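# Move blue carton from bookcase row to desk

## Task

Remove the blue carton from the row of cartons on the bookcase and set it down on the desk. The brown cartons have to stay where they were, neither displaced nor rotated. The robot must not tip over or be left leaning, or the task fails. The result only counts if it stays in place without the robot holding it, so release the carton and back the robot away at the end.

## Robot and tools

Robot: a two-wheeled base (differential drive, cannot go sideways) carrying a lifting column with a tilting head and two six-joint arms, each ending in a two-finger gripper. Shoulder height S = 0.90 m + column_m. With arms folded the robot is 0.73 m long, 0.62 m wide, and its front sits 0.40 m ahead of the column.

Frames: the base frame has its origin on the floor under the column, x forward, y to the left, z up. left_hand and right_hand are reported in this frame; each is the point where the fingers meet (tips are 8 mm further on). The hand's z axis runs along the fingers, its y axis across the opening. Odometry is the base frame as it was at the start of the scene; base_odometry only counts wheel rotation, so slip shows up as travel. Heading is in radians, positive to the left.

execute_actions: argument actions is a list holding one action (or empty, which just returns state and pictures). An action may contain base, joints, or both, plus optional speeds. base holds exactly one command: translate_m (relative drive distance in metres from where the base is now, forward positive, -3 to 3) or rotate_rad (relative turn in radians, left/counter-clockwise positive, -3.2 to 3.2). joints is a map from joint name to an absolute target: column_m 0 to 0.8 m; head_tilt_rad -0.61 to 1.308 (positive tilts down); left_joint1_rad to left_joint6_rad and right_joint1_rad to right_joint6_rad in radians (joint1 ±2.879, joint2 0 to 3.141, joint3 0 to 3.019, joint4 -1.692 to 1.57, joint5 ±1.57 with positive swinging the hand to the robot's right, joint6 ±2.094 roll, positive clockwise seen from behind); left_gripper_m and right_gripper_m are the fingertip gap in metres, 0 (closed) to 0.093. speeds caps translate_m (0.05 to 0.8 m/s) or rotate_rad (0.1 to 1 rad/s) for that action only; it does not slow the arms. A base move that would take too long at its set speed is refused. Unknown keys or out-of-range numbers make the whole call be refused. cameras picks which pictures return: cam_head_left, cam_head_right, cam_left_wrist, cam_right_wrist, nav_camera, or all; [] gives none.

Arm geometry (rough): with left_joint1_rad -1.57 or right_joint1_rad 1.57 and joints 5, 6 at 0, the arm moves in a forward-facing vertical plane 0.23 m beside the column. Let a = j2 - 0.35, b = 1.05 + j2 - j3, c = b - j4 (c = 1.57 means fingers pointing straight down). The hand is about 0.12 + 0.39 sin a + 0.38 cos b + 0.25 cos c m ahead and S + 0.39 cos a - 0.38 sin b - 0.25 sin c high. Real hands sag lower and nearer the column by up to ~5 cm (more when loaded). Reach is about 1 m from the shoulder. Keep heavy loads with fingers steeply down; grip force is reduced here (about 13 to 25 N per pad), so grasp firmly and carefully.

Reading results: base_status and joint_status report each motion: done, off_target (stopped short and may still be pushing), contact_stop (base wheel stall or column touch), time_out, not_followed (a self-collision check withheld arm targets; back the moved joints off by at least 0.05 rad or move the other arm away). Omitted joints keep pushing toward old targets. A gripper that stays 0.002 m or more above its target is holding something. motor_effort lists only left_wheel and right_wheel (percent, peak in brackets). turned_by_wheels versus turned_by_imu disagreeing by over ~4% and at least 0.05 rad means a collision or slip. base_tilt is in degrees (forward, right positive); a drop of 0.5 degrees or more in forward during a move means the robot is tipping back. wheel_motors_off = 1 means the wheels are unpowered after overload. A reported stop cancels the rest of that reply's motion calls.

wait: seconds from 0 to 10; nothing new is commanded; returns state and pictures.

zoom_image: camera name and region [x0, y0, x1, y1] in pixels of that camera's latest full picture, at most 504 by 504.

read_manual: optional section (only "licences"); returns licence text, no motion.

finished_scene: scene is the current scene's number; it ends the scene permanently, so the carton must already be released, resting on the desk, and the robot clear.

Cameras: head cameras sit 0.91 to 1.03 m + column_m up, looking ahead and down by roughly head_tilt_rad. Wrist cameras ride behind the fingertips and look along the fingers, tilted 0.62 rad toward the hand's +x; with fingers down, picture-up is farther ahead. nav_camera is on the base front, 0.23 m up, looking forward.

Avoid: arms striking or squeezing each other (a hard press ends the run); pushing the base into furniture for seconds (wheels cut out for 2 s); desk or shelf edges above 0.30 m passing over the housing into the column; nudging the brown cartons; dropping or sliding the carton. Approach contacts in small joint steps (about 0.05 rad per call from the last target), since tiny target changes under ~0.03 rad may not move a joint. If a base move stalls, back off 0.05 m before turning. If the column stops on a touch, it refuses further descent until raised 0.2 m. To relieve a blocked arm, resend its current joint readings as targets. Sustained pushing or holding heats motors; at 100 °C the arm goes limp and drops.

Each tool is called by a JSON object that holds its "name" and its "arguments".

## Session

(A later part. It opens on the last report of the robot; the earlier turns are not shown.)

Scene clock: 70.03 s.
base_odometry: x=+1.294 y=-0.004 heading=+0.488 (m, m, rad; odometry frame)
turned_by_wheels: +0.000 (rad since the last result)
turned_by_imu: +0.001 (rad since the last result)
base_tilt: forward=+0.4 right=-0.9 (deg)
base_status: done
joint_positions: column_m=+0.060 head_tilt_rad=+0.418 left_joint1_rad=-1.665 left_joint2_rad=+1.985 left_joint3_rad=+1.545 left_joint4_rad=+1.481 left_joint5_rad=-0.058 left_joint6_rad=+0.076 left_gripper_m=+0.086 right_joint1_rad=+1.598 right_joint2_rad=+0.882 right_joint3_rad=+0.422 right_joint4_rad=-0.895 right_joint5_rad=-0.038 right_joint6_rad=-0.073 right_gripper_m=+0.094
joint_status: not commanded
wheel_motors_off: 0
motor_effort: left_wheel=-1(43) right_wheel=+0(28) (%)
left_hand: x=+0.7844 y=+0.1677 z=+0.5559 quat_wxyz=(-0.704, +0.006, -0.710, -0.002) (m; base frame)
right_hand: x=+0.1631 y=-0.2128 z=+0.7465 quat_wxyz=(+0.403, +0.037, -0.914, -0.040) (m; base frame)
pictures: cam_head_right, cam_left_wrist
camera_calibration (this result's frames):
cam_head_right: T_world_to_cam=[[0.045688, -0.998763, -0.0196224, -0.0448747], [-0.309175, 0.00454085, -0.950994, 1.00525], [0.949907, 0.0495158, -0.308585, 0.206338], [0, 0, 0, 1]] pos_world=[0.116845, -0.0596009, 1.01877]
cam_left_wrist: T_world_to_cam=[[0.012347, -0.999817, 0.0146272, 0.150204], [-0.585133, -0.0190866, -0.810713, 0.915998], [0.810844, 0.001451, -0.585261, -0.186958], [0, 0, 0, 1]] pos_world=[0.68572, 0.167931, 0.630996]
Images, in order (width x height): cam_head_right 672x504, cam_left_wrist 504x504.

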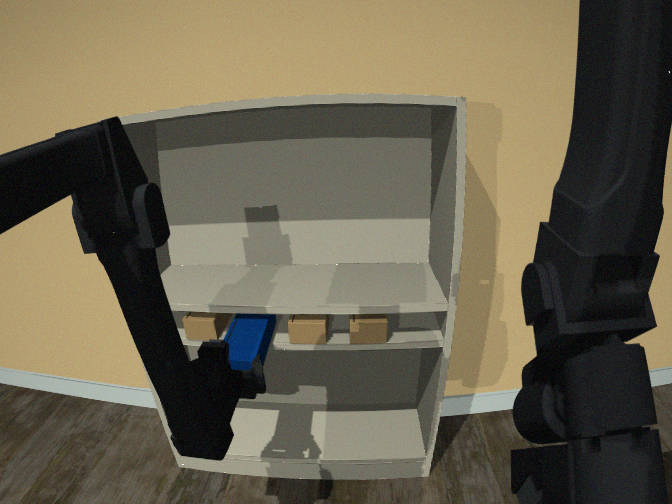

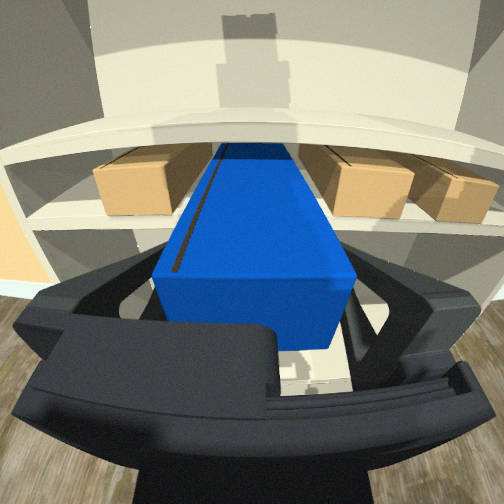

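{"name": "execute_actions", "arguments": {"actions": [{"base":{"translate_m":0.035},"speeds":{"translate_m":0.07}}], "cameras": []}}

{"name": "execute_actions", "arguments": {"actions": [{"joints":{"left_gripper_m":0.093}}], "cameras": ["cam_left_wrist"]}}

{"name": "execute_actions", "arguments": {"actions": [{"base":{"translate_m":-0.08},"speeds":{"translate_m":0.1}}], "cameras": ["cam_left_wrist"]}}

{"name": "execute_actions", "arguments": {"actions": [{"joints":{"column_m":0.09,"head_tilt_rad":0.6,"left_joint1_rad":-1.69,"left_joint2_rad":1.4,"left_joint3_rad":1.25,"left_joint4_rad":0.2,"left_joint5_rad":-0.12,"left_joint6_rad":0.0}}], "cameras": ["cam_left_wrist","cam_head_right"]}}

Scene clock: 79.03 s.
base_odometry: x=+1.325 y=+0.013 heading=+0.489 (m, m, rad; odometry frame)
turned_by_wheels: +0.000 (rad since the last result)
turned_by_imu: +0.001 (rad since the last result)
base_tilt: forward=+0.2 right=-0.9 (deg)
base_status: done
joint_positions: column_m=+0.060 head_tilt_rad=+0.418 left_joint1_rad=-1.665 left_joint2_rad=+1.985 left_joint3_rad=+1.545 left_joint4_rad=+1.481 left_joint5_rad=-0.058 left_joint6_rad=+0.076 left_gripper_m=+0.086 right_joint1_rad=+1.598 right_joint2_rad=+0.882 right_joint3_rad=+0.424 right_joint4_rad=-0.895 right_joint5_rad=-0.038 right_joint6_rad=-0.073 right_gripper_m=+0.094
joint_status: not commanded
wheel_motors_off: 0
motor_effort: left_wheel=+0(30) right_wheel=+0(54) (%)
left_hand: x=+0.7844 y=+0.1677 z=+0.5559 quat_wxyz=(-0.704, +0.005, -0.710, -0.002) (m; base frame)
right_hand: x=+0.1639 y=-0.2127 z=+0.7463 quat_wxyz=(+0.402, +0.037, -0.914, -0.040) (m; base frame)
pictures: none
No camera images: the call's "cameras" was empty. Leave "cameras" out to get every camera's image.

Scene clock: 79.57 s.
base_odometry: x=+1.325 y=+0.013 heading=+0.489 (m, m, rad; odometry frame)
turned_by_wheels: +0.000 (rad since the last result)
turned_by_imu: +0.000 (rad since the last result)
base_tilt: forward=+0.5 right=-0.8 (deg)
base_status: not commanded
joint_positions: column_m=+0.060 head_tilt_rad=+0.418 left_joint1_rad=-1.665 left_joint2_rad=+1.985 left_joint3_rad=+1.545 left_joint4_rad=+1.481 left_joint5_rad=-0.058 left_joint6_rad=+0.076 left_gripper_m=+0.093 right_joint1_rad=+1.598 right_joint2_rad=+0.882 right_joint3_rad=+0.424 right_joint4_rad=-0.895 right_joint5_rad=-0.038 right_joint6_rad=-0.073 right_gripper_m=+0.094
joint_status: all done
wheel_motors_off: 0
motor_effort: left_wheel=+1(1) right_wheel=+1(1) (%)
left_hand: x=+0.7844 y=+0.1677 z=+0.5559 quat_wxyz=(-0.704, +0.005, -0.710, -0.002) (m; base frame)
right_hand: x=+0.1639 y=-0.2127 z=+0.7463 quat_wxyz=(+0.402, +0.037, -0.914, -0.040) (m; base frame)
pictures: cam_left_wrist
camera_calibration (this result's frames):
cam_left_wrist: T_world_to_cam=[[0.0123439, -0.999822, 0.0142458, 0.150419], [-0.585136, -0.0187755, -0.810718, 0.915951], [0.810841, 0.00167165, -0.585264, -0.186992], [0, 0, 0, 1]] pos_world=[0.68572, 0.167903, 0.630996]
Images, in order (width x height): cam_left_wrist 504x504.

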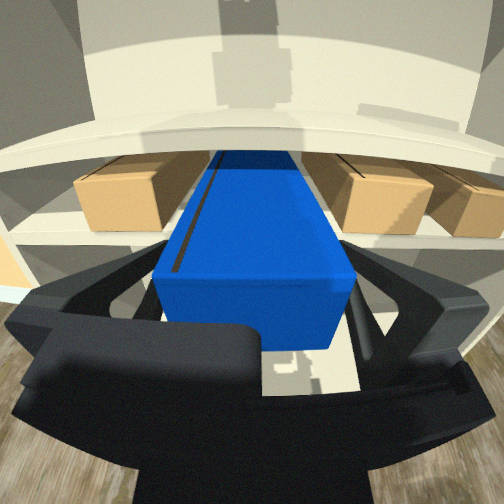

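Scene clock: 80.97 s.
base_odometry: x=+1.255 y=-0.025 heading=+0.490 (m, m, rad; odometry frame)
turned_by_wheels: +0.001 (rad since the last result)
turned_by_imu: +0.001 (rad since the last result)
base_tilt: forward=+0.4 right=-0.8 (deg)
base_status: done
joint_positions: column_m=+0.060 head_tilt_rad=+0.418 left_joint1_rad=-1.665 left_joint2_rad=+1.984 left_joint3_rad=+1.544 left_joint4_rad=+1.481 left_joint5_rad=-0.058 left_joint6_rad=+0.076 left_gripper_m=+0.093 right_joint1_rad=+1.598 right_joint2_rad=+0.882 right_joint3_rad=+0.422 right_joint4_rad=-0.895 right_joint5_rad=-0.038 right_joint6_rad=-0.073 right_gripper_m=+0.094
joint_status: not commanded
wheel_motors_off: 0
motor_effort: left_wheel=+1(40) right_wheel=+0(34) (%)
left_hand: x=+0.7844 y=+0.1677 z=+0.5561 quat_wxyz=(-0.704, +0.005, -0.710, -0.002) (m; base frame)
right_hand: x=+0.1629 y=-0.2128 z=+0.7466 quat_wxyz=(+0.403, +0.037, -0.914, -0.040) (m; base frame)
pictures: cam_left_wrist
camera_calibration (this result's frames):
cam_left_wrist: T_world_to_cam=[[0.0123439, -0.999822, 0.0142458, 0.150429], [-0.585136, -0.0187755, -0.810718, 0.916076], [0.810841, 0.00167165, -0.585264, -0.186914], [0, 0, 0, 1]] pos_world=[0.68573, 0.167914, 0.631142]
Images, in order (width x height): cam_left_wrist 504x504.

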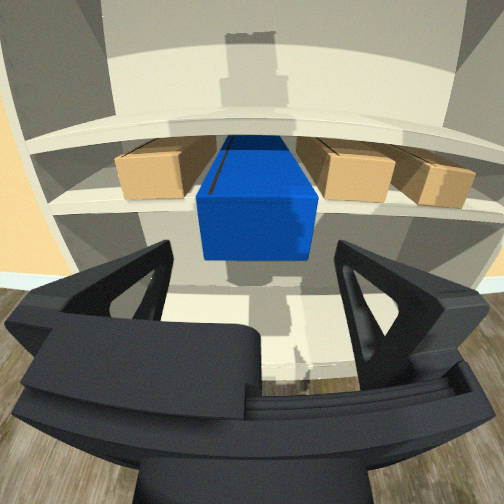

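Scene clock: 82.67 s.
base_odometry: x=+1.255 y=-0.025 heading=+0.490 (m, m, rad; odometry frame)
turned_by_wheels: +0.000 (rad since the last result)
turned_by_imu: +0.000 (rad since the last result)
base_tilt: forward=+0.5 right=-0.8 (deg)
base_status: not commanded
joint_positions: column_m=+0.090 head_tilt_rad=+0.603 left_joint1_rad=-1.684 left_joint2_rad=+1.406 left_joint3_rad=+1.239 left_joint4_rad=+0.200 left_joint5_rad=-0.117 left_joint6_rad=+0.011 left_gripper_m=+0.093 right_joint1_rad=+1.598 right_joint2_rad=+0.882 right_joint3_rad=+0.422 right_joint4_rad=-0.895 right_joint5_rad=-0.038 right_joint6_rad=-0.073 right_gripper_m=+0.094
joint_status: all done
wheel_motors_off: 0
motor_effort: left_wheel=+0(0) right_wheel=-2(3) (%)
left_hand: x=+0.7212 y=+0.1714 z=+0.6161 quat_wxyz=(-0.275, -0.003, -0.962, -0.003) (m; base frame)
right_hand: x=+0.1629 y=-0.2128 z=+0.7766 quat_wxyz=(+0.403, +0.037, -0.914, -0.040) (m; base frame)
pictures: cam_head_right, cam_left_wrist
camera_calibration (this result's frames):
cam_head_right: T_world_to_cam=[[0.0412926, -0.998763, -0.0277011, -0.0353739], [-0.479031, 0.00454085, -0.877786, 0.963506], [0.876826, 0.0495158, -0.478251, 0.401803], [0, 0, 0, 1]] pos_world=[0.110699, -0.0596009, 1.03693]
cam_left_wrist: T_world_to_cam=[[0.00469938, -0.999979, -0.0045606, 0.171191], [-0.998158, -0.00496658, 0.0604625, 0.686653], [-0.0604839, 0.00426806, -0.99816, 0.781783], [0, 0, 0, 1]] pos_world=[0.731869, 0.171261, 0.739608]
Images, in order (width x height): cam_head_right 672x504, cam_left_wrist 504x504.

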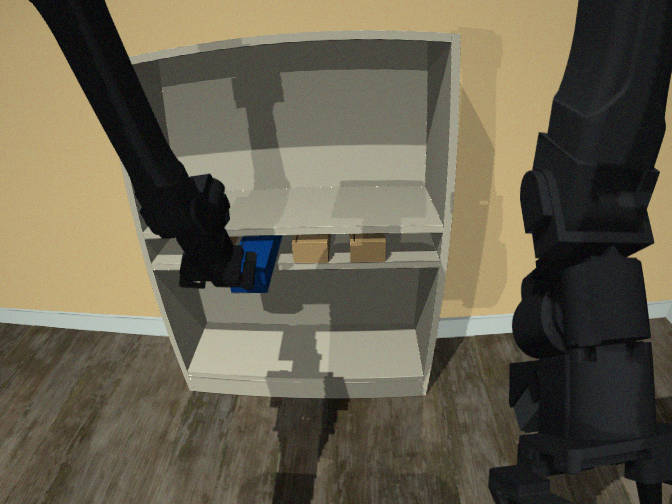

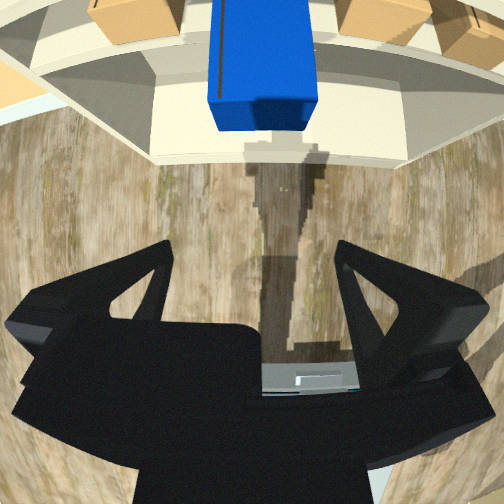

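{"name": "execute_actions", "arguments": {"actions": [{"base":{"rotate_rad":-0.007}}], "cameras": []}}

{"name": "execute_actions", "arguments": {"actions": [{"base":{"translate_m":0.19},"speeds":{"translate_m":0.2},"joints":{"column_m":0.07}}], "cameras": ["cam_left_wrist","nav_camera"]}}

Scene clock: 85.77 s.
base_odometry: x=+1.255 y=-0.025 heading=+0.483 (m, m, rad; odometry frame)
turned_by_wheels: -0.006 (rad since the last result)
turned_by_imu: -0.006 (rad since the last result)
base_tilt: forward=+0.4 right=-1.0 (deg)
base_status: done
joint_positions: column_m=+0.090 head_tilt_rad=+0.603 left_joint1_rad=-1.689 left_joint2_rad=+1.406 left_joint3_rad=+1.239 left_joint4_rad=+0.200 left_joint5_rad=-0.119 left_joint6_rad=+0.011 left_gripper_m=+0.093 right_joint1_rad=+1.598 right_joint2_rad=+0.882 right_joint3_rad=+0.422 right_joint4_rad=-0.895 right_joint5_rad=-0.038 right_joint6_rad=-0.073 right_gripper_m=+0.094
joint_status: not commanded
wheel_motors_off: 0
motor_effort: left_wheel=+0(24) right_wheel=+0(40) (%)
left_hand: x=+0.7211 y=+0.1685 z=+0.6163 quat_wxyz=(-0.275, -0.003, -0.962, -0.001) (m; base frame)
right_hand: x=+0.1629 y=-0.2128 z=+0.7766 quat_wxyz=(+0.403, +0.037, -0.914, -0.040) (m; base frame)
pictures: none
No camera images: the call's "cameras" was empty. Leave "cameras" out to get every camera's image.

Scene clock: 87.57 s.
base_odometry: x=+1.423 y=+0.064 heading=+0.484 (m, m, rad; odometry frame)
turned_by_wheels: +0.001 (rad since the last result)
turned_by_imu: +0.001 (rad since the last result)
base_tilt: forward=+0.5 right=-0.7 (deg)
base_status: done
joint_positions: column_m=+0.070 head_tilt_rad=+0.604 left_joint1_rad=-1.689 left_joint2_rad=+1.406 left_joint3_rad=+1.239 left_joint4_rad=+0.200 left_joint5_rad=-0.119 left_joint6_rad=+0.011 left_gripper_m=+0.093 right_joint1_rad=+1.598 right_joint2_rad=+0.882 right_joint3_rad=+0.424 right_joint4_rad=-0.895 right_joint5_rad=-0.038 right_joint6_rad=-0.073 right_gripper_m=+0.094
joint_status: all done
wheel_motors_off: 0
motor_effort: left_wheel=+1(23) right_wheel=+0(52) (%)
left_hand: x=+0.7209 y=+0.1685 z=+0.5963 quat_wxyz=(-0.274, -0.003, -0.962, -0.001) (m; base frame)
right_hand: x=+0.1641 y=-0.2127 z=+0.7563 quat_wxyz=(+0.402, +0.037, -0.914, -0.040) (m; base frame)
pictures: cam_left_wrist, nav_camera
camera_calibration (this result's frames):
cam_left_wrist: T_world_to_cam=[[0.00298613, -0.999994, -0.00158524, 0.167626], [-0.998142, -0.00307707, 0.0608585, 0.686916], [-0.060863, 0.00140056, -0.998145, 0.762765], [0, 0, 0, 1]] pos_world=[0.731563, 0.16867, 0.719811]
Images, in order (width x height): cam_left_wrist 504x504, nav_camera 672x504.

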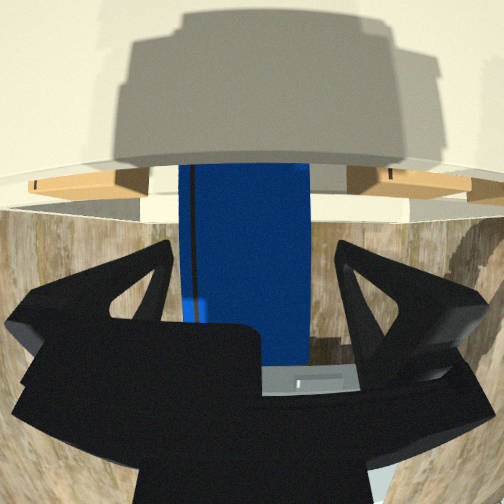

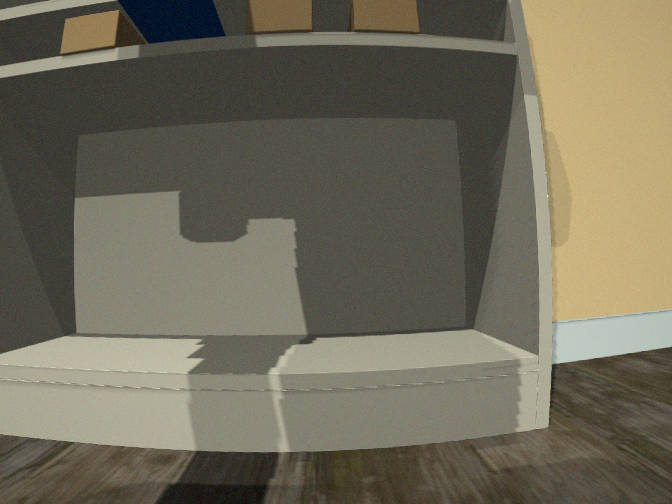

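{"name": "execute_actions", "arguments": {"actions": [{"base":{"rotate_rad":0.009},"joints":{"column_m":0.05}}], "cameras": ["cam_left_wrist"]}}

Scene clock: 90.47 s.
base_odometry: x=+1.423 y=+0.064 heading=+0.492 (m, m, rad; odometry frame)
turned_by_wheels: +0.008 (rad since the last result)
turned_by_imu: +0.008 (rad since the last result)
base_tilt: forward=+0.4 right=-0.9 (deg)
base_status: done
joint_positions: column_m=+0.050 head_tilt_rad=+0.604 left_joint1_rad=-1.688 left_joint2_rad=+1.406 left_joint3_rad=+1.239 left_joint4_rad=+0.200 left_joint5_rad=-0.119 left_joint6_rad=+0.011 left_gripper_m=+0.093 right_joint1_rad=+1.598 right_joint2_rad=+0.882 right_joint3_rad=+0.425 right_joint4_rad=-0.895 right_joint5_rad=-0.038 right_joint6_rad=-0.073 right_gripper_m=+0.094
joint_status: all done
wheel_motors_off: 0
motor_effort: left_wheel=-1(26) right_wheel=+1(34) (%)
left_hand: x=+0.7211 y=+0.1690 z=+0.5765 quat_wxyz=(-0.275, -0.003, -0.962, -0.002) (m; base frame)
right_hand: x=+0.1644 y=-0.2127 z=+0.7363 quat_wxyz=(+0.402, +0.037, -0.914, -0.040) (m; base frame)
pictures: cam_left_wrist
camera_calibration (this result's frames):
cam_left_wrist: T_world_to_cam=[[0.00340708, -0.999992, -0.00222238, 0.168165], [-0.998163, -0.00353525, 0.0604783, 0.688601], [-0.0604856, 0.00201225, -0.998167, 0.742639], [0, 0, 0, 1]] pos_world=[0.731682, 0.169104, 0.700006]
Images, in order (width x height): cam_left_wrist 504x504.

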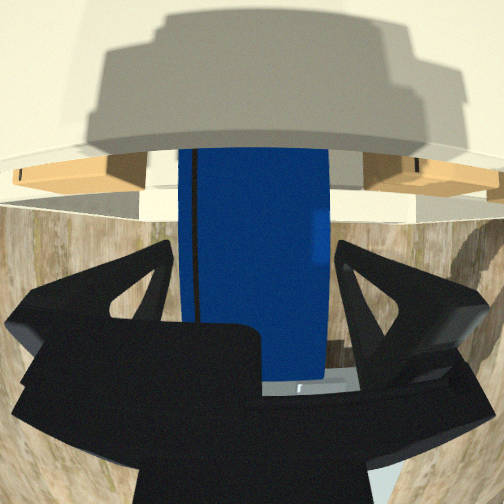

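{"name": "execute_actions", "arguments": {"actions": [{"joints":{"column_m":0.008}}], "cameras": []}}

{"name": "execute_actions", "arguments": {"actions": [{"base":{"translate_m":0.035},"speeds":{"translate_m":0.05}}], "cameras": ["cam_left_wrist","nav_camera"]}}

Scene clock: 94.50 s.
base_odometry: x=+1.423 y=+0.064 heading=+0.492 (m, m, rad; odometry frame)
turned_by_wheels: +0.000 (rad since the last result)
turned_by_imu: +0.001 (rad since the last result)
base_tilt: forward=+0.3 right=-0.9 (deg)
base_status: not commanded
joint_positions: column_m=+0.008 head_tilt_rad=+0.604 left_joint1_rad=-1.688 left_joint2_rad=+1.406 left_joint3_rad=+1.239 left_joint4_rad=+0.200 left_joint5_rad=-0.119 left_joint6_rad=+0.011 left_gripper_m=+0.093 right_joint1_rad=+1.598 right_joint2_rad=+0.882 right_joint3_rad=+0.425 right_joint4_rad=-0.895 right_joint5_rad=-0.038 right_joint6_rad=-0.073 right_gripper_m=+0.094
joint_status: all done
wheel_motors_off: 0
motor_effort: left_wheel=-2(2) right_wheel=+2(3) (%)
left_hand: x=+0.7211 y=+0.1690 z=+0.5345 quat_wxyz=(-0.275, -0.003, -0.962, -0.002) (m; base frame)
right_hand: x=+0.1644 y=-0.2127 z=+0.6943 quat_wxyz=(+0.402, +0.037, -0.914, -0.040) (m; base frame)
pictures: none
No camera images: the call's "cameras" was empty. Leave "cameras" out to get every camera's image.

Scene clock: 95.80 s.
base_odometry: x=+1.454 y=+0.080 heading=+0.493 (m, m, rad; odometry frame)
turned_by_wheels: +0.001 (rad since the last result)
turned_by_imu: +0.001 (rad since the last result)
base_tilt: forward=+0.4 right=-0.8 (deg)
base_status: done
joint_positions: column_m=+0.008 head_tilt_rad=+0.604 left_joint1_rad=-1.688 left_joint2_rad=+1.406 left_joint3_rad=+1.239 left_joint4_rad=+0.200 left_joint5_rad=-0.119 left_joint6_rad=+0.011 left_gripper_m=+0.093 right_joint1_rad=+1.598 right_joint2_rad=+0.882 right_joint3_rad=+0.424 right_joint4_rad=-0.895 right_joint5_rad=-0.038 right_joint6_rad=-0.073 right_gripper_m=+0.094
joint_status: not commanded
wheel_motors_off: 0
motor_effort: left_wheel=+1(29) right_wheel=+0(35) (%)
left_hand: x=+0.7213 y=+0.1690 z=+0.5346 quat_wxyz=(-0.275, -0.003, -0.962, -0.002) (m; base frame)
right_hand: x=+0.1641 y=-0.2127 z=+0.6943 quat_wxyz=(+0.402, +0.037, -0.914, -0.040) (m; base frame)
pictures: cam_left_wrist, nav_camera
camera_calibration (this result's frames):
cam_left_wrist: T_world_to_cam=[[0.00344655, -0.999992, -0.00219878, 0.168028], [-0.998186, -0.00357247, 0.0601002, 0.691573], [-0.0601075, 0.00198765, -0.99819, 0.700602], [0, 0, 0, 1]] pos_world=[0.731851, 0.169104, 0.65814]
Images, in order (width x height): cam_left_wrist 504x504, nav_camera 672x504.

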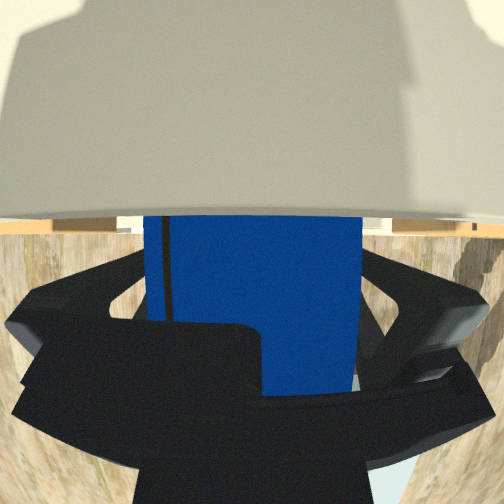

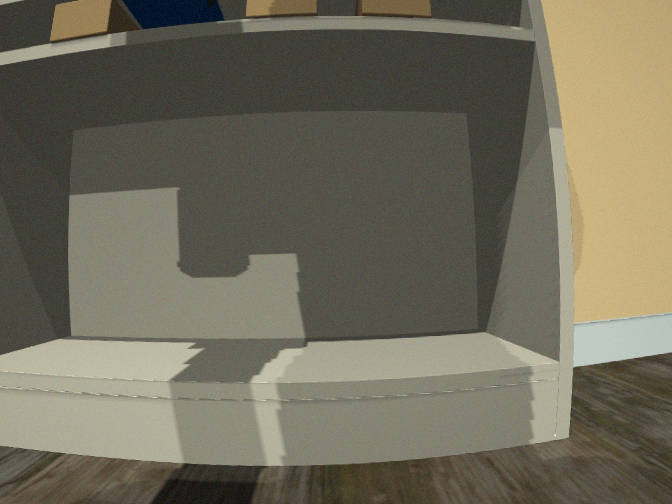

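{"name": "execute_actions", "arguments": {"actions": [{"base":{"translate_m":0.015},"speeds":{"translate_m":0.05}}], "cameras": []}}

{"name": "execute_actions", "arguments": {"actions": [{"joints":{"left_gripper_m":0.05}}], "cameras": []}}

{"name": "execute_actions", "arguments": {"actions": [{"base":{"translate_m":-0.11},"speeds":{"translate_m":0.07},"joints":{"column_m":0.018}}], "cameras": ["cam_left_wrist","nav_camera","cam_head_right"]}}

Scene clock: 99.43 s.
base_odometry: x=+1.467 y=+0.087 heading=+0.494 (m, m, rad; odometry frame)
turned_by_wheels: +0.001 (rad since the last result)
turned_by_imu: +0.001 (rad since the last result)
base_tilt: forward=+0.4 right=-0.8 (deg)
base_status: done
joint_positions: column_m=+0.008 head_tilt_rad=+0.604 left_joint1_rad=-1.688 left_joint2_rad=+1.406 left_joint3_rad=+1.240 left_joint4_rad=+0.200 left_joint5_rad=-0.119 left_joint6_rad=+0.011 left_gripper_m=+0.093 right_joint1_rad=+1.598 right_joint2_rad=+0.882 right_joint3_rad=+0.424 right_joint4_rad=-0.895 right_joint5_rad=-0.038 right_joint6_rad=-0.073 right_gripper_m=+0.094
joint_status: not commanded
wheel_motors_off: 0
motor_effort: left_wheel=+0(29) right_wheel=+1(36) (%)
left_hand: x=+0.7217 y=+0.1690 z=+0.5348 quat_wxyz=(-0.275, -0.003, -0.961, -0.002) (m; base frame)
right_hand: x=+0.1639 y=-0.2127 z=+0.6944 quat_wxyz=(+0.402, +0.037, -0.914, -0.040) (m; base frame)
pictures: none
No camera images: the call's "cameras" was empty. Leave "cameras" out to get every camera's image.

Scene clock: 100.00 s.
base_odometry: x=+1.467 y=+0.087 heading=+0.494 (m, m, rad; odometry frame)
turned_by_wheels: +0.000 (rad since the last result)
turned_by_imu: +0.000 (rad since the last result)
base_tilt: forward=+0.3 right=-1.0 (deg)
base_status: not commanded
joint_positions: column_m=+0.008 head_tilt_rad=+0.604 left_joint1_rad=-1.688 left_joint2_rad=+1.406 left_joint3_rad=+1.240 left_joint4_rad=+0.200 left_joint5_rad=-0.119 left_joint6_rad=+0.011 left_gripper_m=+0.086 right_joint1_rad=+1.598 right_joint2_rad=+0.882 right_joint3_rad=+0.424 right_joint4_rad=-0.895 right_joint5_rad=-0.038 right_joint6_rad=-0.073 right_gripper_m=+0.094
joint_status: left_gripper_m off_target (ended at +0.086, target +0.050)
wheel_motors_off: 0
motor_effort: left_wheel=+1(1) right_wheel=-1(0) (%)
left_hand: x=+0.7217 y=+0.1690 z=+0.5348 quat_wxyz=(-0.275, -0.003, -0.961, -0.002) (m; base frame)
right_hand: x=+0.1639 y=-0.2127 z=+0.6944 quat_wxyz=(+0.402, +0.037, -0.914, -0.040) (m; base frame)
pictures: none
No camera images: the call's "cameras" was empty. Leave "cameras" out to get every camera's image.

Scene clock: 102.13 s.
base_odometry: x=+1.370 y=+0.035 heading=+0.493 (m, m, rad; odometry frame)
turned_by_wheels: -0.001 (rad since the last result)
turned_by_imu: -0.001 (rad since the last result)
base_tilt: forward=+0.4 right=-1.0 (deg)
base_status: done
joint_positions: column_m=+0.018 head_tilt_rad=+0.604 left_joint1_rad=-1.688 left_joint2_rad=+1.406 left_joint3_rad=+1.240 left_joint4_rad=+0.200 left_joint5_rad=-0.119 left_joint6_rad=+0.011 left_gripper_m=+0.086 right_joint1_rad=+1.598 right_joint2_rad=+0.882 right_joint3_rad=+0.422 right_joint4_rad=-0.895 right_joint5_rad=-0.038 right_joint6_rad=-0.073 right_gripper_m=+0.094
joint_status: all done
wheel_motors_off: 0
motor_effort: left_wheel=+0(24) right_wheel=+0(37) (%)
left_hand: x=+0.7217 y=+0.1690 z=+0.5447 quat_wxyz=(-0.275, -0.003, -0.961, -0.002) (m; base frame)
right_hand: x=+0.1629 y=-0.2128 z=+0.7046 quat_wxyz=(+0.403, +0.037, -0.914, -0.040) (m; base frame)
pictures: cam_head_right, cam_left_wrist, nav_camera
camera_calibration (this result's frames):
cam_head_right: T_world_to_cam=[[0.0412719, -0.998763, -0.027732, -0.0373366], [-0.479686, 0.00454085, -0.877428, 0.899971], [0.876469, 0.0495158, -0.478906, 0.36804], [0, 0, 0, 1]] pos_world=[0.11067, -0.0596009, 0.964881]
cam_left_wrist: T_world_to_cam=[[0.00352546, -0.999991, -0.00215153, 0.167961], [-0.998231, -0.00364693, 0.059344, 0.691854], [-0.0593513, 0.00193851, -0.998235, 0.710189], [0, 0, 0, 1]] pos_world=[0.732189, 0.169106, 0.668239]
Images, in order (width x height): cam_head_right 672x504, cam_left_wrist 504x504, nav_camera 672x504.

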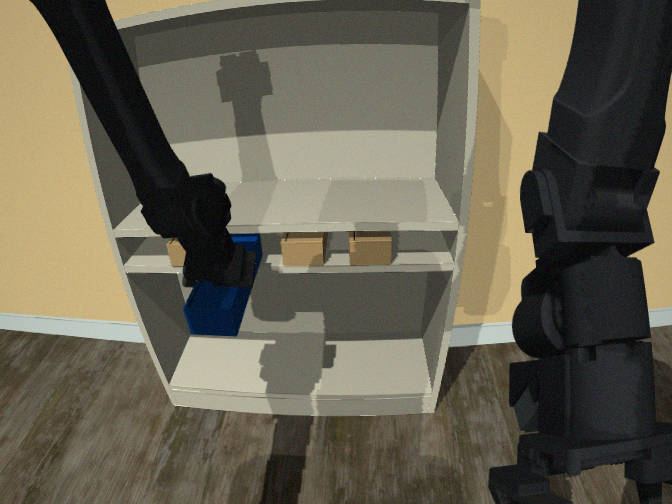

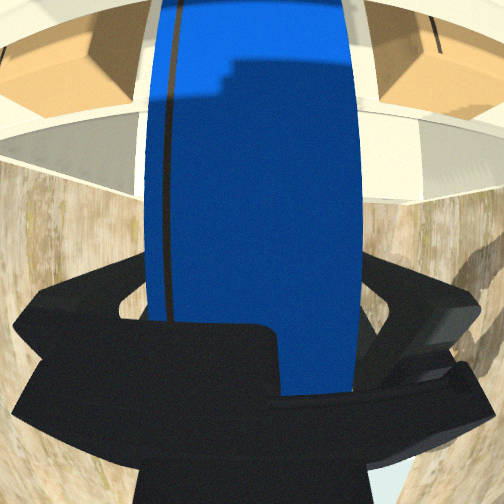

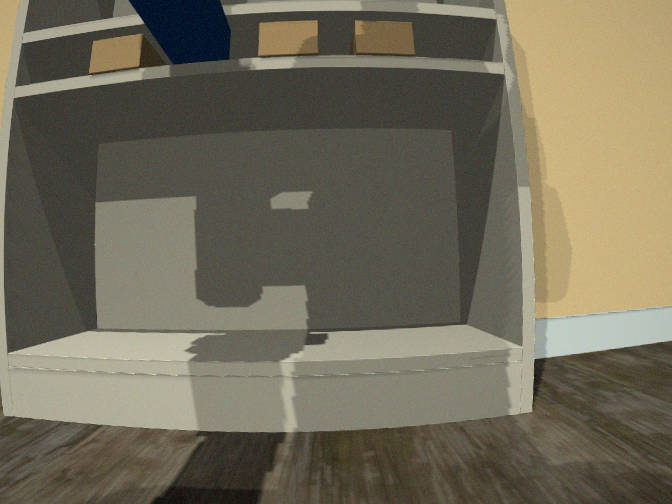

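{"name": "execute_actions", "arguments": {"actions": [{"base":{"translate_m":-0.15},"speeds":{"translate_m":0.08}}], "cameras": ["cam_left_wrist","nav_camera","cam_head_right"]}}

Scene clock: 106.23 s.
base_odometry: x=+1.238 y=-0.036 heading=+0.493 (m, m, rad; odometry frame)
turned_by_wheels: +0.001 (rad since the last result)
turned_by_imu: +0.001 (rad since the last result)
base_tilt: forward=+0.6 right=-0.9 (deg)
base_status: done
joint_positions: column_m=+0.018 head_tilt_rad=+0.604 left_joint1_rad=-1.688 left_joint2_rad=+1.406 left_joint3_rad=+1.240 left_joint4_rad=+0.200 left_joint5_rad=-0.119 left_joint6_rad=+0.011 left_gripper_m=+0.086 right_joint1_rad=+1.598 right_joint2_rad=+0.882 right_joint3_rad=+0.422 right_joint4_rad=-0.895 right_joint5_rad=-0.038 right_joint6_rad=-0.073 right_gripper_m=+0.094
joint_status: not commanded
wheel_motors_off: 0
motor_effort: left_wheel=+1(45) right_wheel=-1(28) (%)
left_hand: x=+0.7217 y=+0.1687 z=+0.5447 quat_wxyz=(-0.275, -0.003, -0.961, -0.002) (m; base frame)
right_hand: x=+0.1631 y=-0.2128 z=+0.7045 quat_wxyz=(+0.403, +0.037, -0.914, -0.040) (m; base frame)
pictures: cam_head_right, cam_left_wrist, nav_camera
camera_calibration (this result's frames):
cam_head_right: T_world_to_cam=[[0.0412718, -0.998763, -0.0277321, -0.0373365], [-0.479689, 0.00454085, -0.877427, 0.89997], [0.876468, 0.0495158, -0.478908, 0.368042], [0, 0, 0, 1]] pos_world=[0.11067, -0.0596009, 0.964881]
cam_left_wrist: T_world_to_cam=[[0.00333472, -0.999993, -0.00182116, 0.167672], [-0.998232, -0.00343693, 0.0593451, 0.691806], [-0.059351, 0.00162004, -0.998236, 0.710261], [0, 0, 0, 1]] pos_world=[0.732178, 0.168898, 0.668258]
Images, in order (width x height): cam_head_right 672x504, cam_left_wrist 504x504, nav_camera 672x504.

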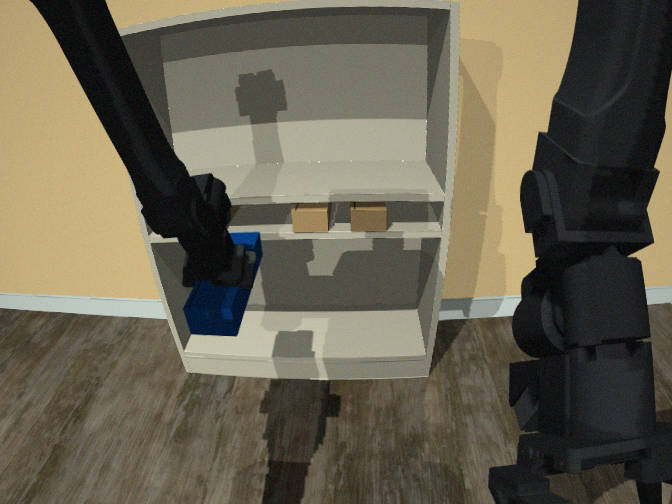

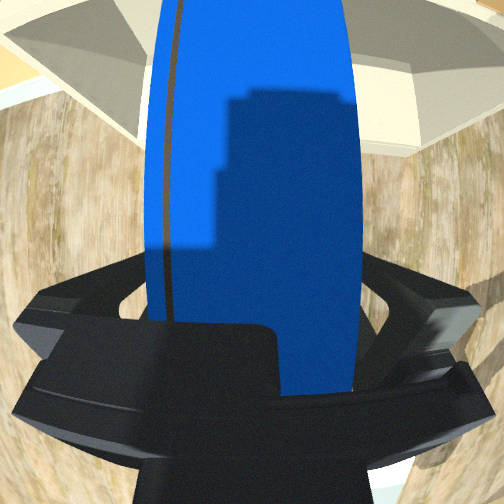

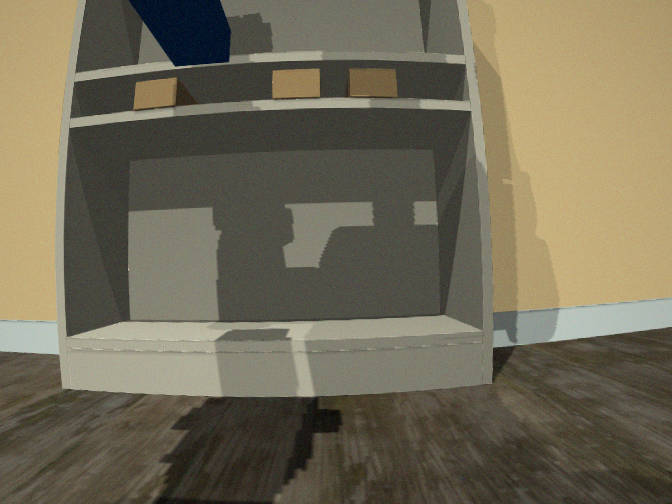

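The carton is out and held level. Next I'll turn toward the desk.

{"name": "execute_actions", "arguments": {"actions": [{"base":{"translate_m":-0.3},"speeds":{"translate_m":0.3}}], "cameras": []}}

{"name": "execute_actions", "arguments": {"actions": [{"base":{"rotate_rad":3.1},"speeds":{"rotate_rad":0.6},"joints":{"column_m":0.35,"head_tilt_rad":0.45}}], "cameras": ["cam_head_left","nav_camera","cam_head_right"]}}

Scene clock: 113.20 s.
base_odometry: x=+0.974 y=-0.178 heading=+0.494 (m, m, rad; odometry frame)
turned_by_wheels: +0.001 (rad since the last result)
turned_by_imu: +0.001 (rad since the last result)
base_tilt: forward=+0.3 right=-0.9 (deg)
base_status: done
joint_positions: column_m=+0.018 head_tilt_rad=+0.604 left_joint1_rad=-1.688 left_joint2_rad=+1.406 left_joint3_rad=+1.239 left_joint4_rad=+0.200 left_joint5_rad=-0.119 left_joint6_rad=+0.011 left_gripper_m=+0.086 right_joint1_rad=+1.598 right_joint2_rad=+0.882 right_joint3_rad=+0.422 right_joint4_rad=-0.895 right_joint5_rad=-0.038 right_joint6_rad=-0.073 right_gripper_m=+0.094
joint_status: not commanded
wheel_motors_off: 0
motor_effort: left_wheel=+0(27) right_wheel=+0(46) (%)
left_hand: x=+0.7213 y=+0.1687 z=+0.5445 quat_wxyz=(-0.275, -0.003, -0.962, -0.002) (m; base frame)
right_hand: x=+0.1629 y=-0.2128 z=+0.7046 quat_wxyz=(+0.403, +0.037, -0.914, -0.040) (m; base frame)
pictures: none
No camera images: the call's "cameras" was empty. Leave "cameras" out to get every camera's image.

Scene clock: 119.27 s.
base_odometry: x=+0.974 y=-0.178 heading=-2.689 (m, m, rad; odometry frame)
turned_by_wheels: +3.100 (rad since the last result)
turned_by_imu: +3.103 (rad since the last result)
base_tilt: forward=+0.4 right=-0.8 (deg)
base_status: done
joint_positions: column_m=+0.350 head_tilt_rad=+0.468 left_joint1_rad=-1.689 left_joint2_rad=+1.406 left_joint3_rad=+1.239 left_joint4_rad=+0.200 left_joint5_rad=-0.119 left_joint6_rad=+0.011 left_gripper_m=+0.086 right_joint1_rad=+1.598 right_joint2_rad=+0.882 right_joint3_rad=+0.422 right_joint4_rad=-0.895 right_joint5_rad=-0.038 right_joint6_rad=-0.073 right_gripper_m=+0.094
joint_status: all done
wheel_motors_off: 0
motor_effort: left_wheel=+0(31) right_wheel=+0(42) (%)
left_hand: x=+0.7212 y=+0.1682 z=+0.8765 quat_wxyz=(-0.275, -0.003, -0.962, -0.001) (m; base frame)
right_hand: x=+0.1629 y=-0.2128 z=+1.0366 quat_wxyz=(+0.403, +0.037, -0.914, -0.040) (m; base frame)
pictures: cam_head_left, cam_head_right, nav_camera
camera_calibration (this result's frames):
cam_head_left: T_world_to_cam=[[0.0484205, -0.998149, -0.0368046, 0.0973194], [-0.367668, 0.0164491, -0.929812, 1.25347], [0.928696, 0.0585539, -0.366191, 0.37185], [0, 0, 0, 1]] pos_world=[0.110812, 0.0547475, 1.30524]
cam_head_right: T_world_to_cam=[[0.0446505, -0.998763, -0.0218807, -0.0361158], [-0.356305, 0.00454085, -0.934359, 1.26115], [0.933302, 0.0495158, -0.355662, 0.359542], [0, 0, 0, 1]] pos_world=[0.115404, -0.0596009, 1.30545]
Images, in order (width x height): cam_head_left 672x504, cam_head_right 672x504, nav_camera 672x504.

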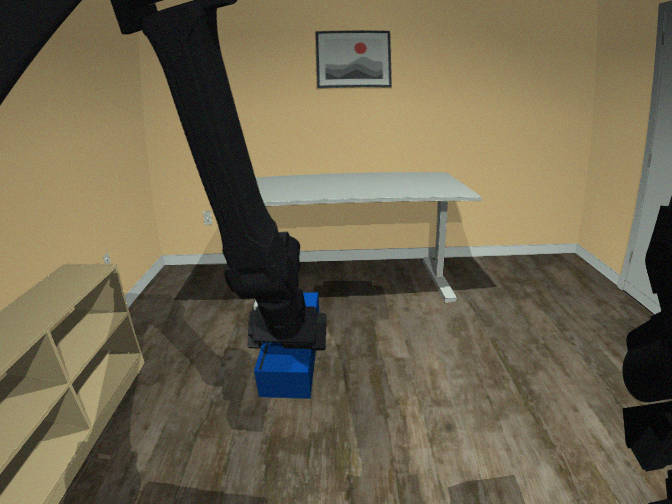

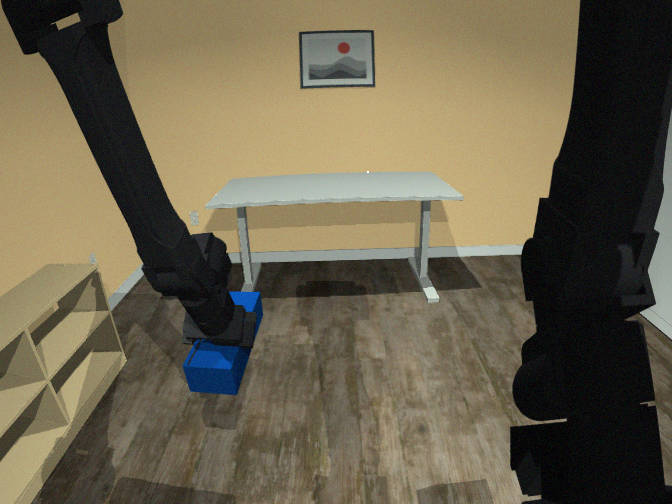

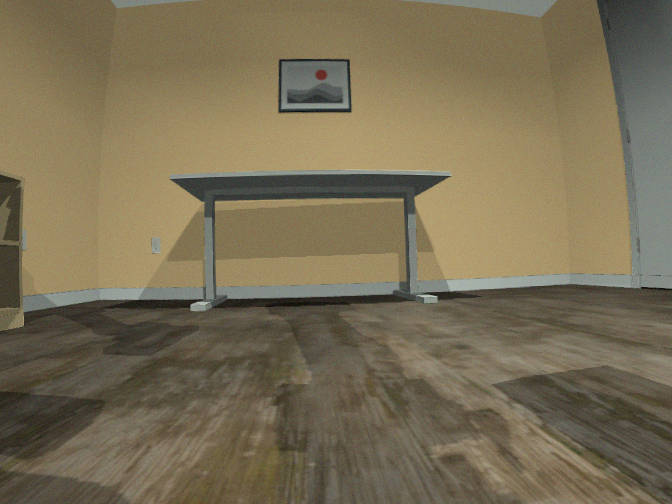

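{"name": "execute_actions", "arguments": {"actions": [{"base":{"translate_m":1.95},"speeds":{"translate_m":0.6},"joints":{"column_m":0.3,"head_tilt_rad":0.8}}], "cameras": ["cam_left_wrist","nav_camera","cam_head_right"]}}

Scene clock: 126.30 s.
base_odometry: x=-0.780 y=-1.030 heading=-2.689 (m, m, rad; odometry frame)
turned_by_wheels: +0.000 (rad since the last result)
turned_by_imu: +0.004 (rad since the last result)
base_tilt: forward=+0.4 right=-0.8 (deg)
base_status: done
joint_positions: column_m=+0.300 head_tilt_rad=+0.802 left_joint1_rad=-1.689 left_joint2_rad=+1.406 left_joint3_rad=+1.239 left_joint4_rad=+0.200 left_joint5_rad=-0.119 left_joint6_rad=+0.011 left_gripper_m=+0.086 right_joint1_rad=+1.598 right_joint2_rad=+0.882 right_joint3_rad=+0.424 right_joint4_rad=-0.895 right_joint5_rad=-0.038 right_joint6_rad=-0.073 right_gripper_m=+0.094
joint_status: all done
wheel_motors_off: 0
motor_effort: left_wheel=+1(34) right_wheel=+0(49) (%)
left_hand: x=+0.7210 y=+0.1682 z=+0.8266 quat_wxyz=(-0.275, -0.003, -0.962, -0.001) (m; base frame)
right_hand: x=+0.1642 y=-0.2127 z=+0.9864 quat_wxyz=(+0.402, +0.037, -0.914, -0.040) (m; base frame)
pictures: cam_head_right, cam_left_wrist, nav_camera
camera_calibration (this result's frames):
cam_head_right: T_world_to_cam=[[0.0349982, -0.998763, -0.0353208, -0.0194401], [-0.643177, 0.00454085, -0.765704, 1.01199], [0.764917, 0.0495158, -0.642222, 0.718751], [0, 0, 0, 1]] pos_world=[0.101785, -0.0596009, 1.2358]
cam_left_wrist: T_world_to_cam=[[0.00283487, -0.999995, -0.00123129, 0.167576], [-0.998165, -0.00290415, 0.0604814, 0.673334], [-0.0604847, 0.00105757, -0.998169, 0.992423], [0, 0, 0, 1]] pos_world=[0.73165, 0.168481, 0.950087]
Images, in order (width x height): cam_head_right 672x504, cam_left_wrist 504x504, nav_camera 672x504.

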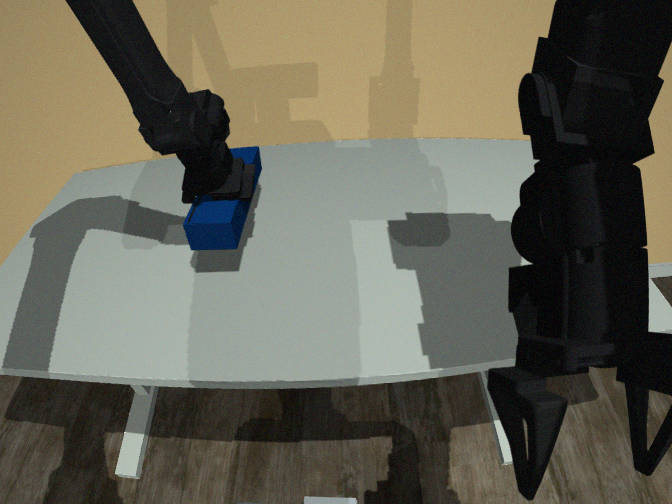

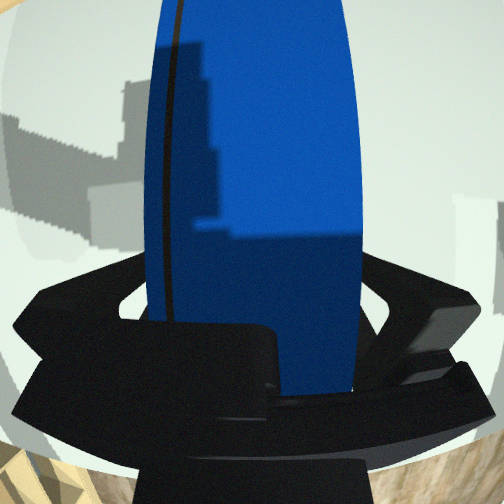

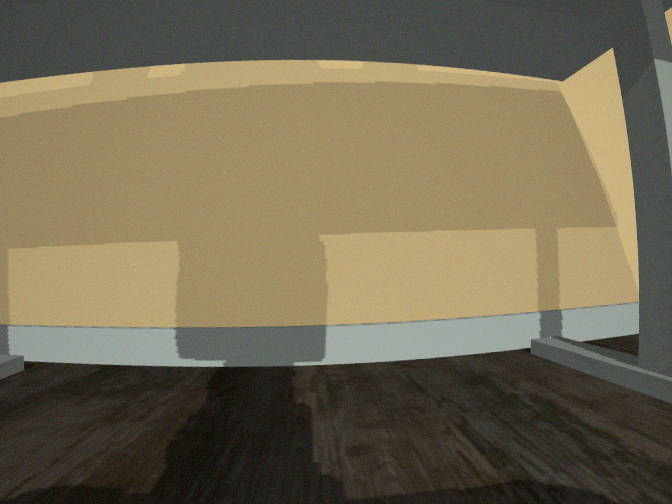

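{"name": "execute_actions", "arguments": {"actions": [{"joints":{"column_m":0.275}}], "cameras": ["cam_head_right"]}}

{"name": "zoom_image", "arguments": {"camera": "cam_head_right", "region": [140,130,320,310]}}

Scene clock: 130.97 s.
base_odometry: x=-0.780 y=-1.030 heading=-2.689 (m, m, rad; odometry frame)
turned_by_wheels: +0.000 (rad since the last result)
turned_by_imu: +0.001 (rad since the last result)
base_tilt: forward=+0.3 right=-0.7 (deg)
base_status: not commanded
joint_positions: column_m=+0.275 head_tilt_rad=+0.802 left_joint1_rad=-1.689 left_joint2_rad=+1.406 left_joint3_rad=+1.239 left_joint4_rad=+0.200 left_joint5_rad=-0.119 left_joint6_rad=+0.011 left_gripper_m=+0.086 right_joint1_rad=+1.598 right_joint2_rad=+0.882 right_joint3_rad=+0.424 right_joint4_rad=-0.895 right_joint5_rad=-0.038 right_joint6_rad=-0.073 right_gripper_m=+0.094
joint_status: all done
wheel_motors_off: 0
motor_effort: left_wheel=+0(1) right_wheel=-1(1) (%)
left_hand: x=+0.7210 y=+0.1682 z=+0.8015 quat_wxyz=(-0.275, -0.003, -0.962, -0.001) (m; base frame)
right_hand: x=+0.1642 y=-0.2127 z=+0.9613 quat_wxyz=(+0.402, +0.037, -0.914, -0.040) (m; base frame)
pictures: cam_head_right
camera_calibration (this result's frames):
cam_head_right: T_world_to_cam=[[0.0349982, -0.998763, -0.0353208, -0.020324], [-0.643177, 0.00454085, -0.765704, 0.992829], [0.764917, 0.0495158, -0.642222, 0.702679], [0, 0, 0, 1]] pos_world=[0.101785, -0.0596009, 1.21077]
Images, in order (width x height): cam_head_right 672x504.

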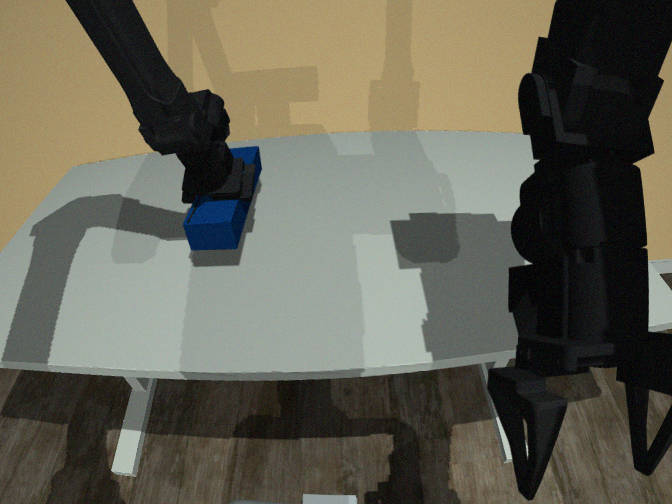

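Region (140, 130, 320, 310) of cam_head_right's 672x504 image, scaled by 2.800, with more detail than that image has.

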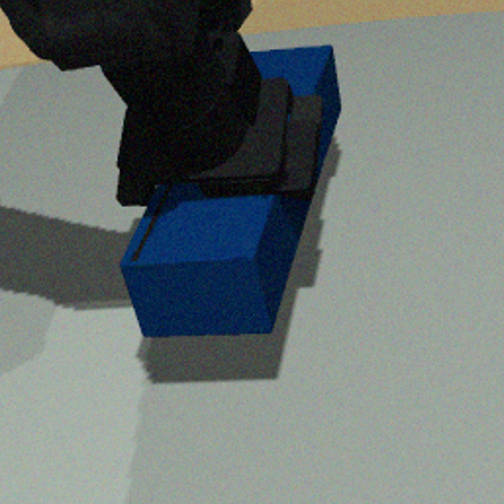

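{"name": "execute_actions", "arguments": {"actions": [{"joints":{"column_m":0.235}}], "cameras": ["cam_head_right"]}}

{"name": "zoom_image", "arguments": {"camera": "cam_head_right", "region": [140,130,320,310]}}

Scene clock: 134.23 s.
base_odometry: x=-0.780 y=-1.030 heading=-2.689 (m, m, rad; odometry frame)
turned_by_wheels: +0.000 (rad since the last result)
turned_by_imu: +0.001 (rad since the last result)
base_tilt: forward=+0.3 right=-1.0 (deg)
base_status: not commanded
joint_positions: column_m=+0.235 head_tilt_rad=+0.802 left_joint1_rad=-1.689 left_joint2_rad=+1.406 left_joint3_rad=+1.239 left_joint4_rad=+0.200 left_joint5_rad=-0.119 left_joint6_rad=+0.011 left_gripper_m=+0.086 right_joint1_rad=+1.598 right_joint2_rad=+0.882 right_joint3_rad=+0.424 right_joint4_rad=-0.895 right_joint5_rad=-0.038 right_joint6_rad=-0.073 right_gripper_m=+0.094
joint_status: all done
wheel_motors_off: 0
motor_effort: left_wheel=+1(1) right_wheel=+0(1) (%)
left_hand: x=+0.7210 y=+0.1682 z=+0.7616 quat_wxyz=(-0.275, -0.003, -0.962, -0.001) (m; base frame)
right_hand: x=+0.1642 y=-0.2127 z=+0.9213 quat_wxyz=(+0.402, +0.037, -0.914, -0.040) (m; base frame)
pictures: cam_head_right
camera_calibration (this result's frames):
cam_head_right: T_world_to_cam=[[0.0349982, -0.998763, -0.0353208, -0.0217363], [-0.643177, 0.00454085, -0.765704, 0.962213], [0.764917, 0.0495158, -0.642222, 0.677], [0, 0, 0, 1]] pos_world=[0.101785, -0.0596009, 1.17079]
Images, in order (width x height): cam_head_right 672x504.

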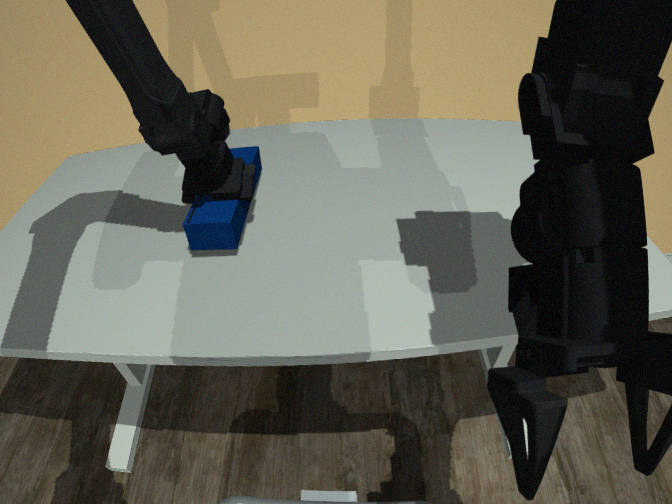

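Region (140, 130, 320, 310) of cam_head_right's 672x504 image, scaled by 2.800, with more detail than that image has.

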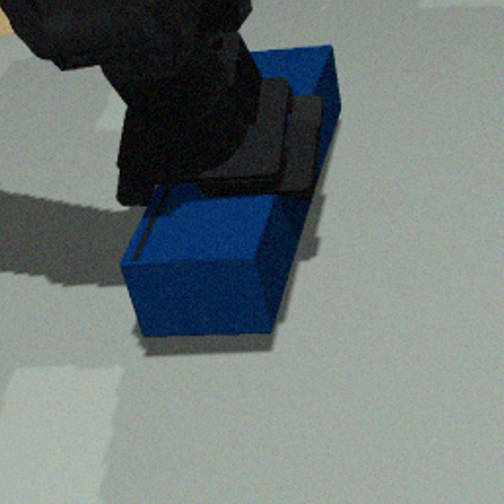

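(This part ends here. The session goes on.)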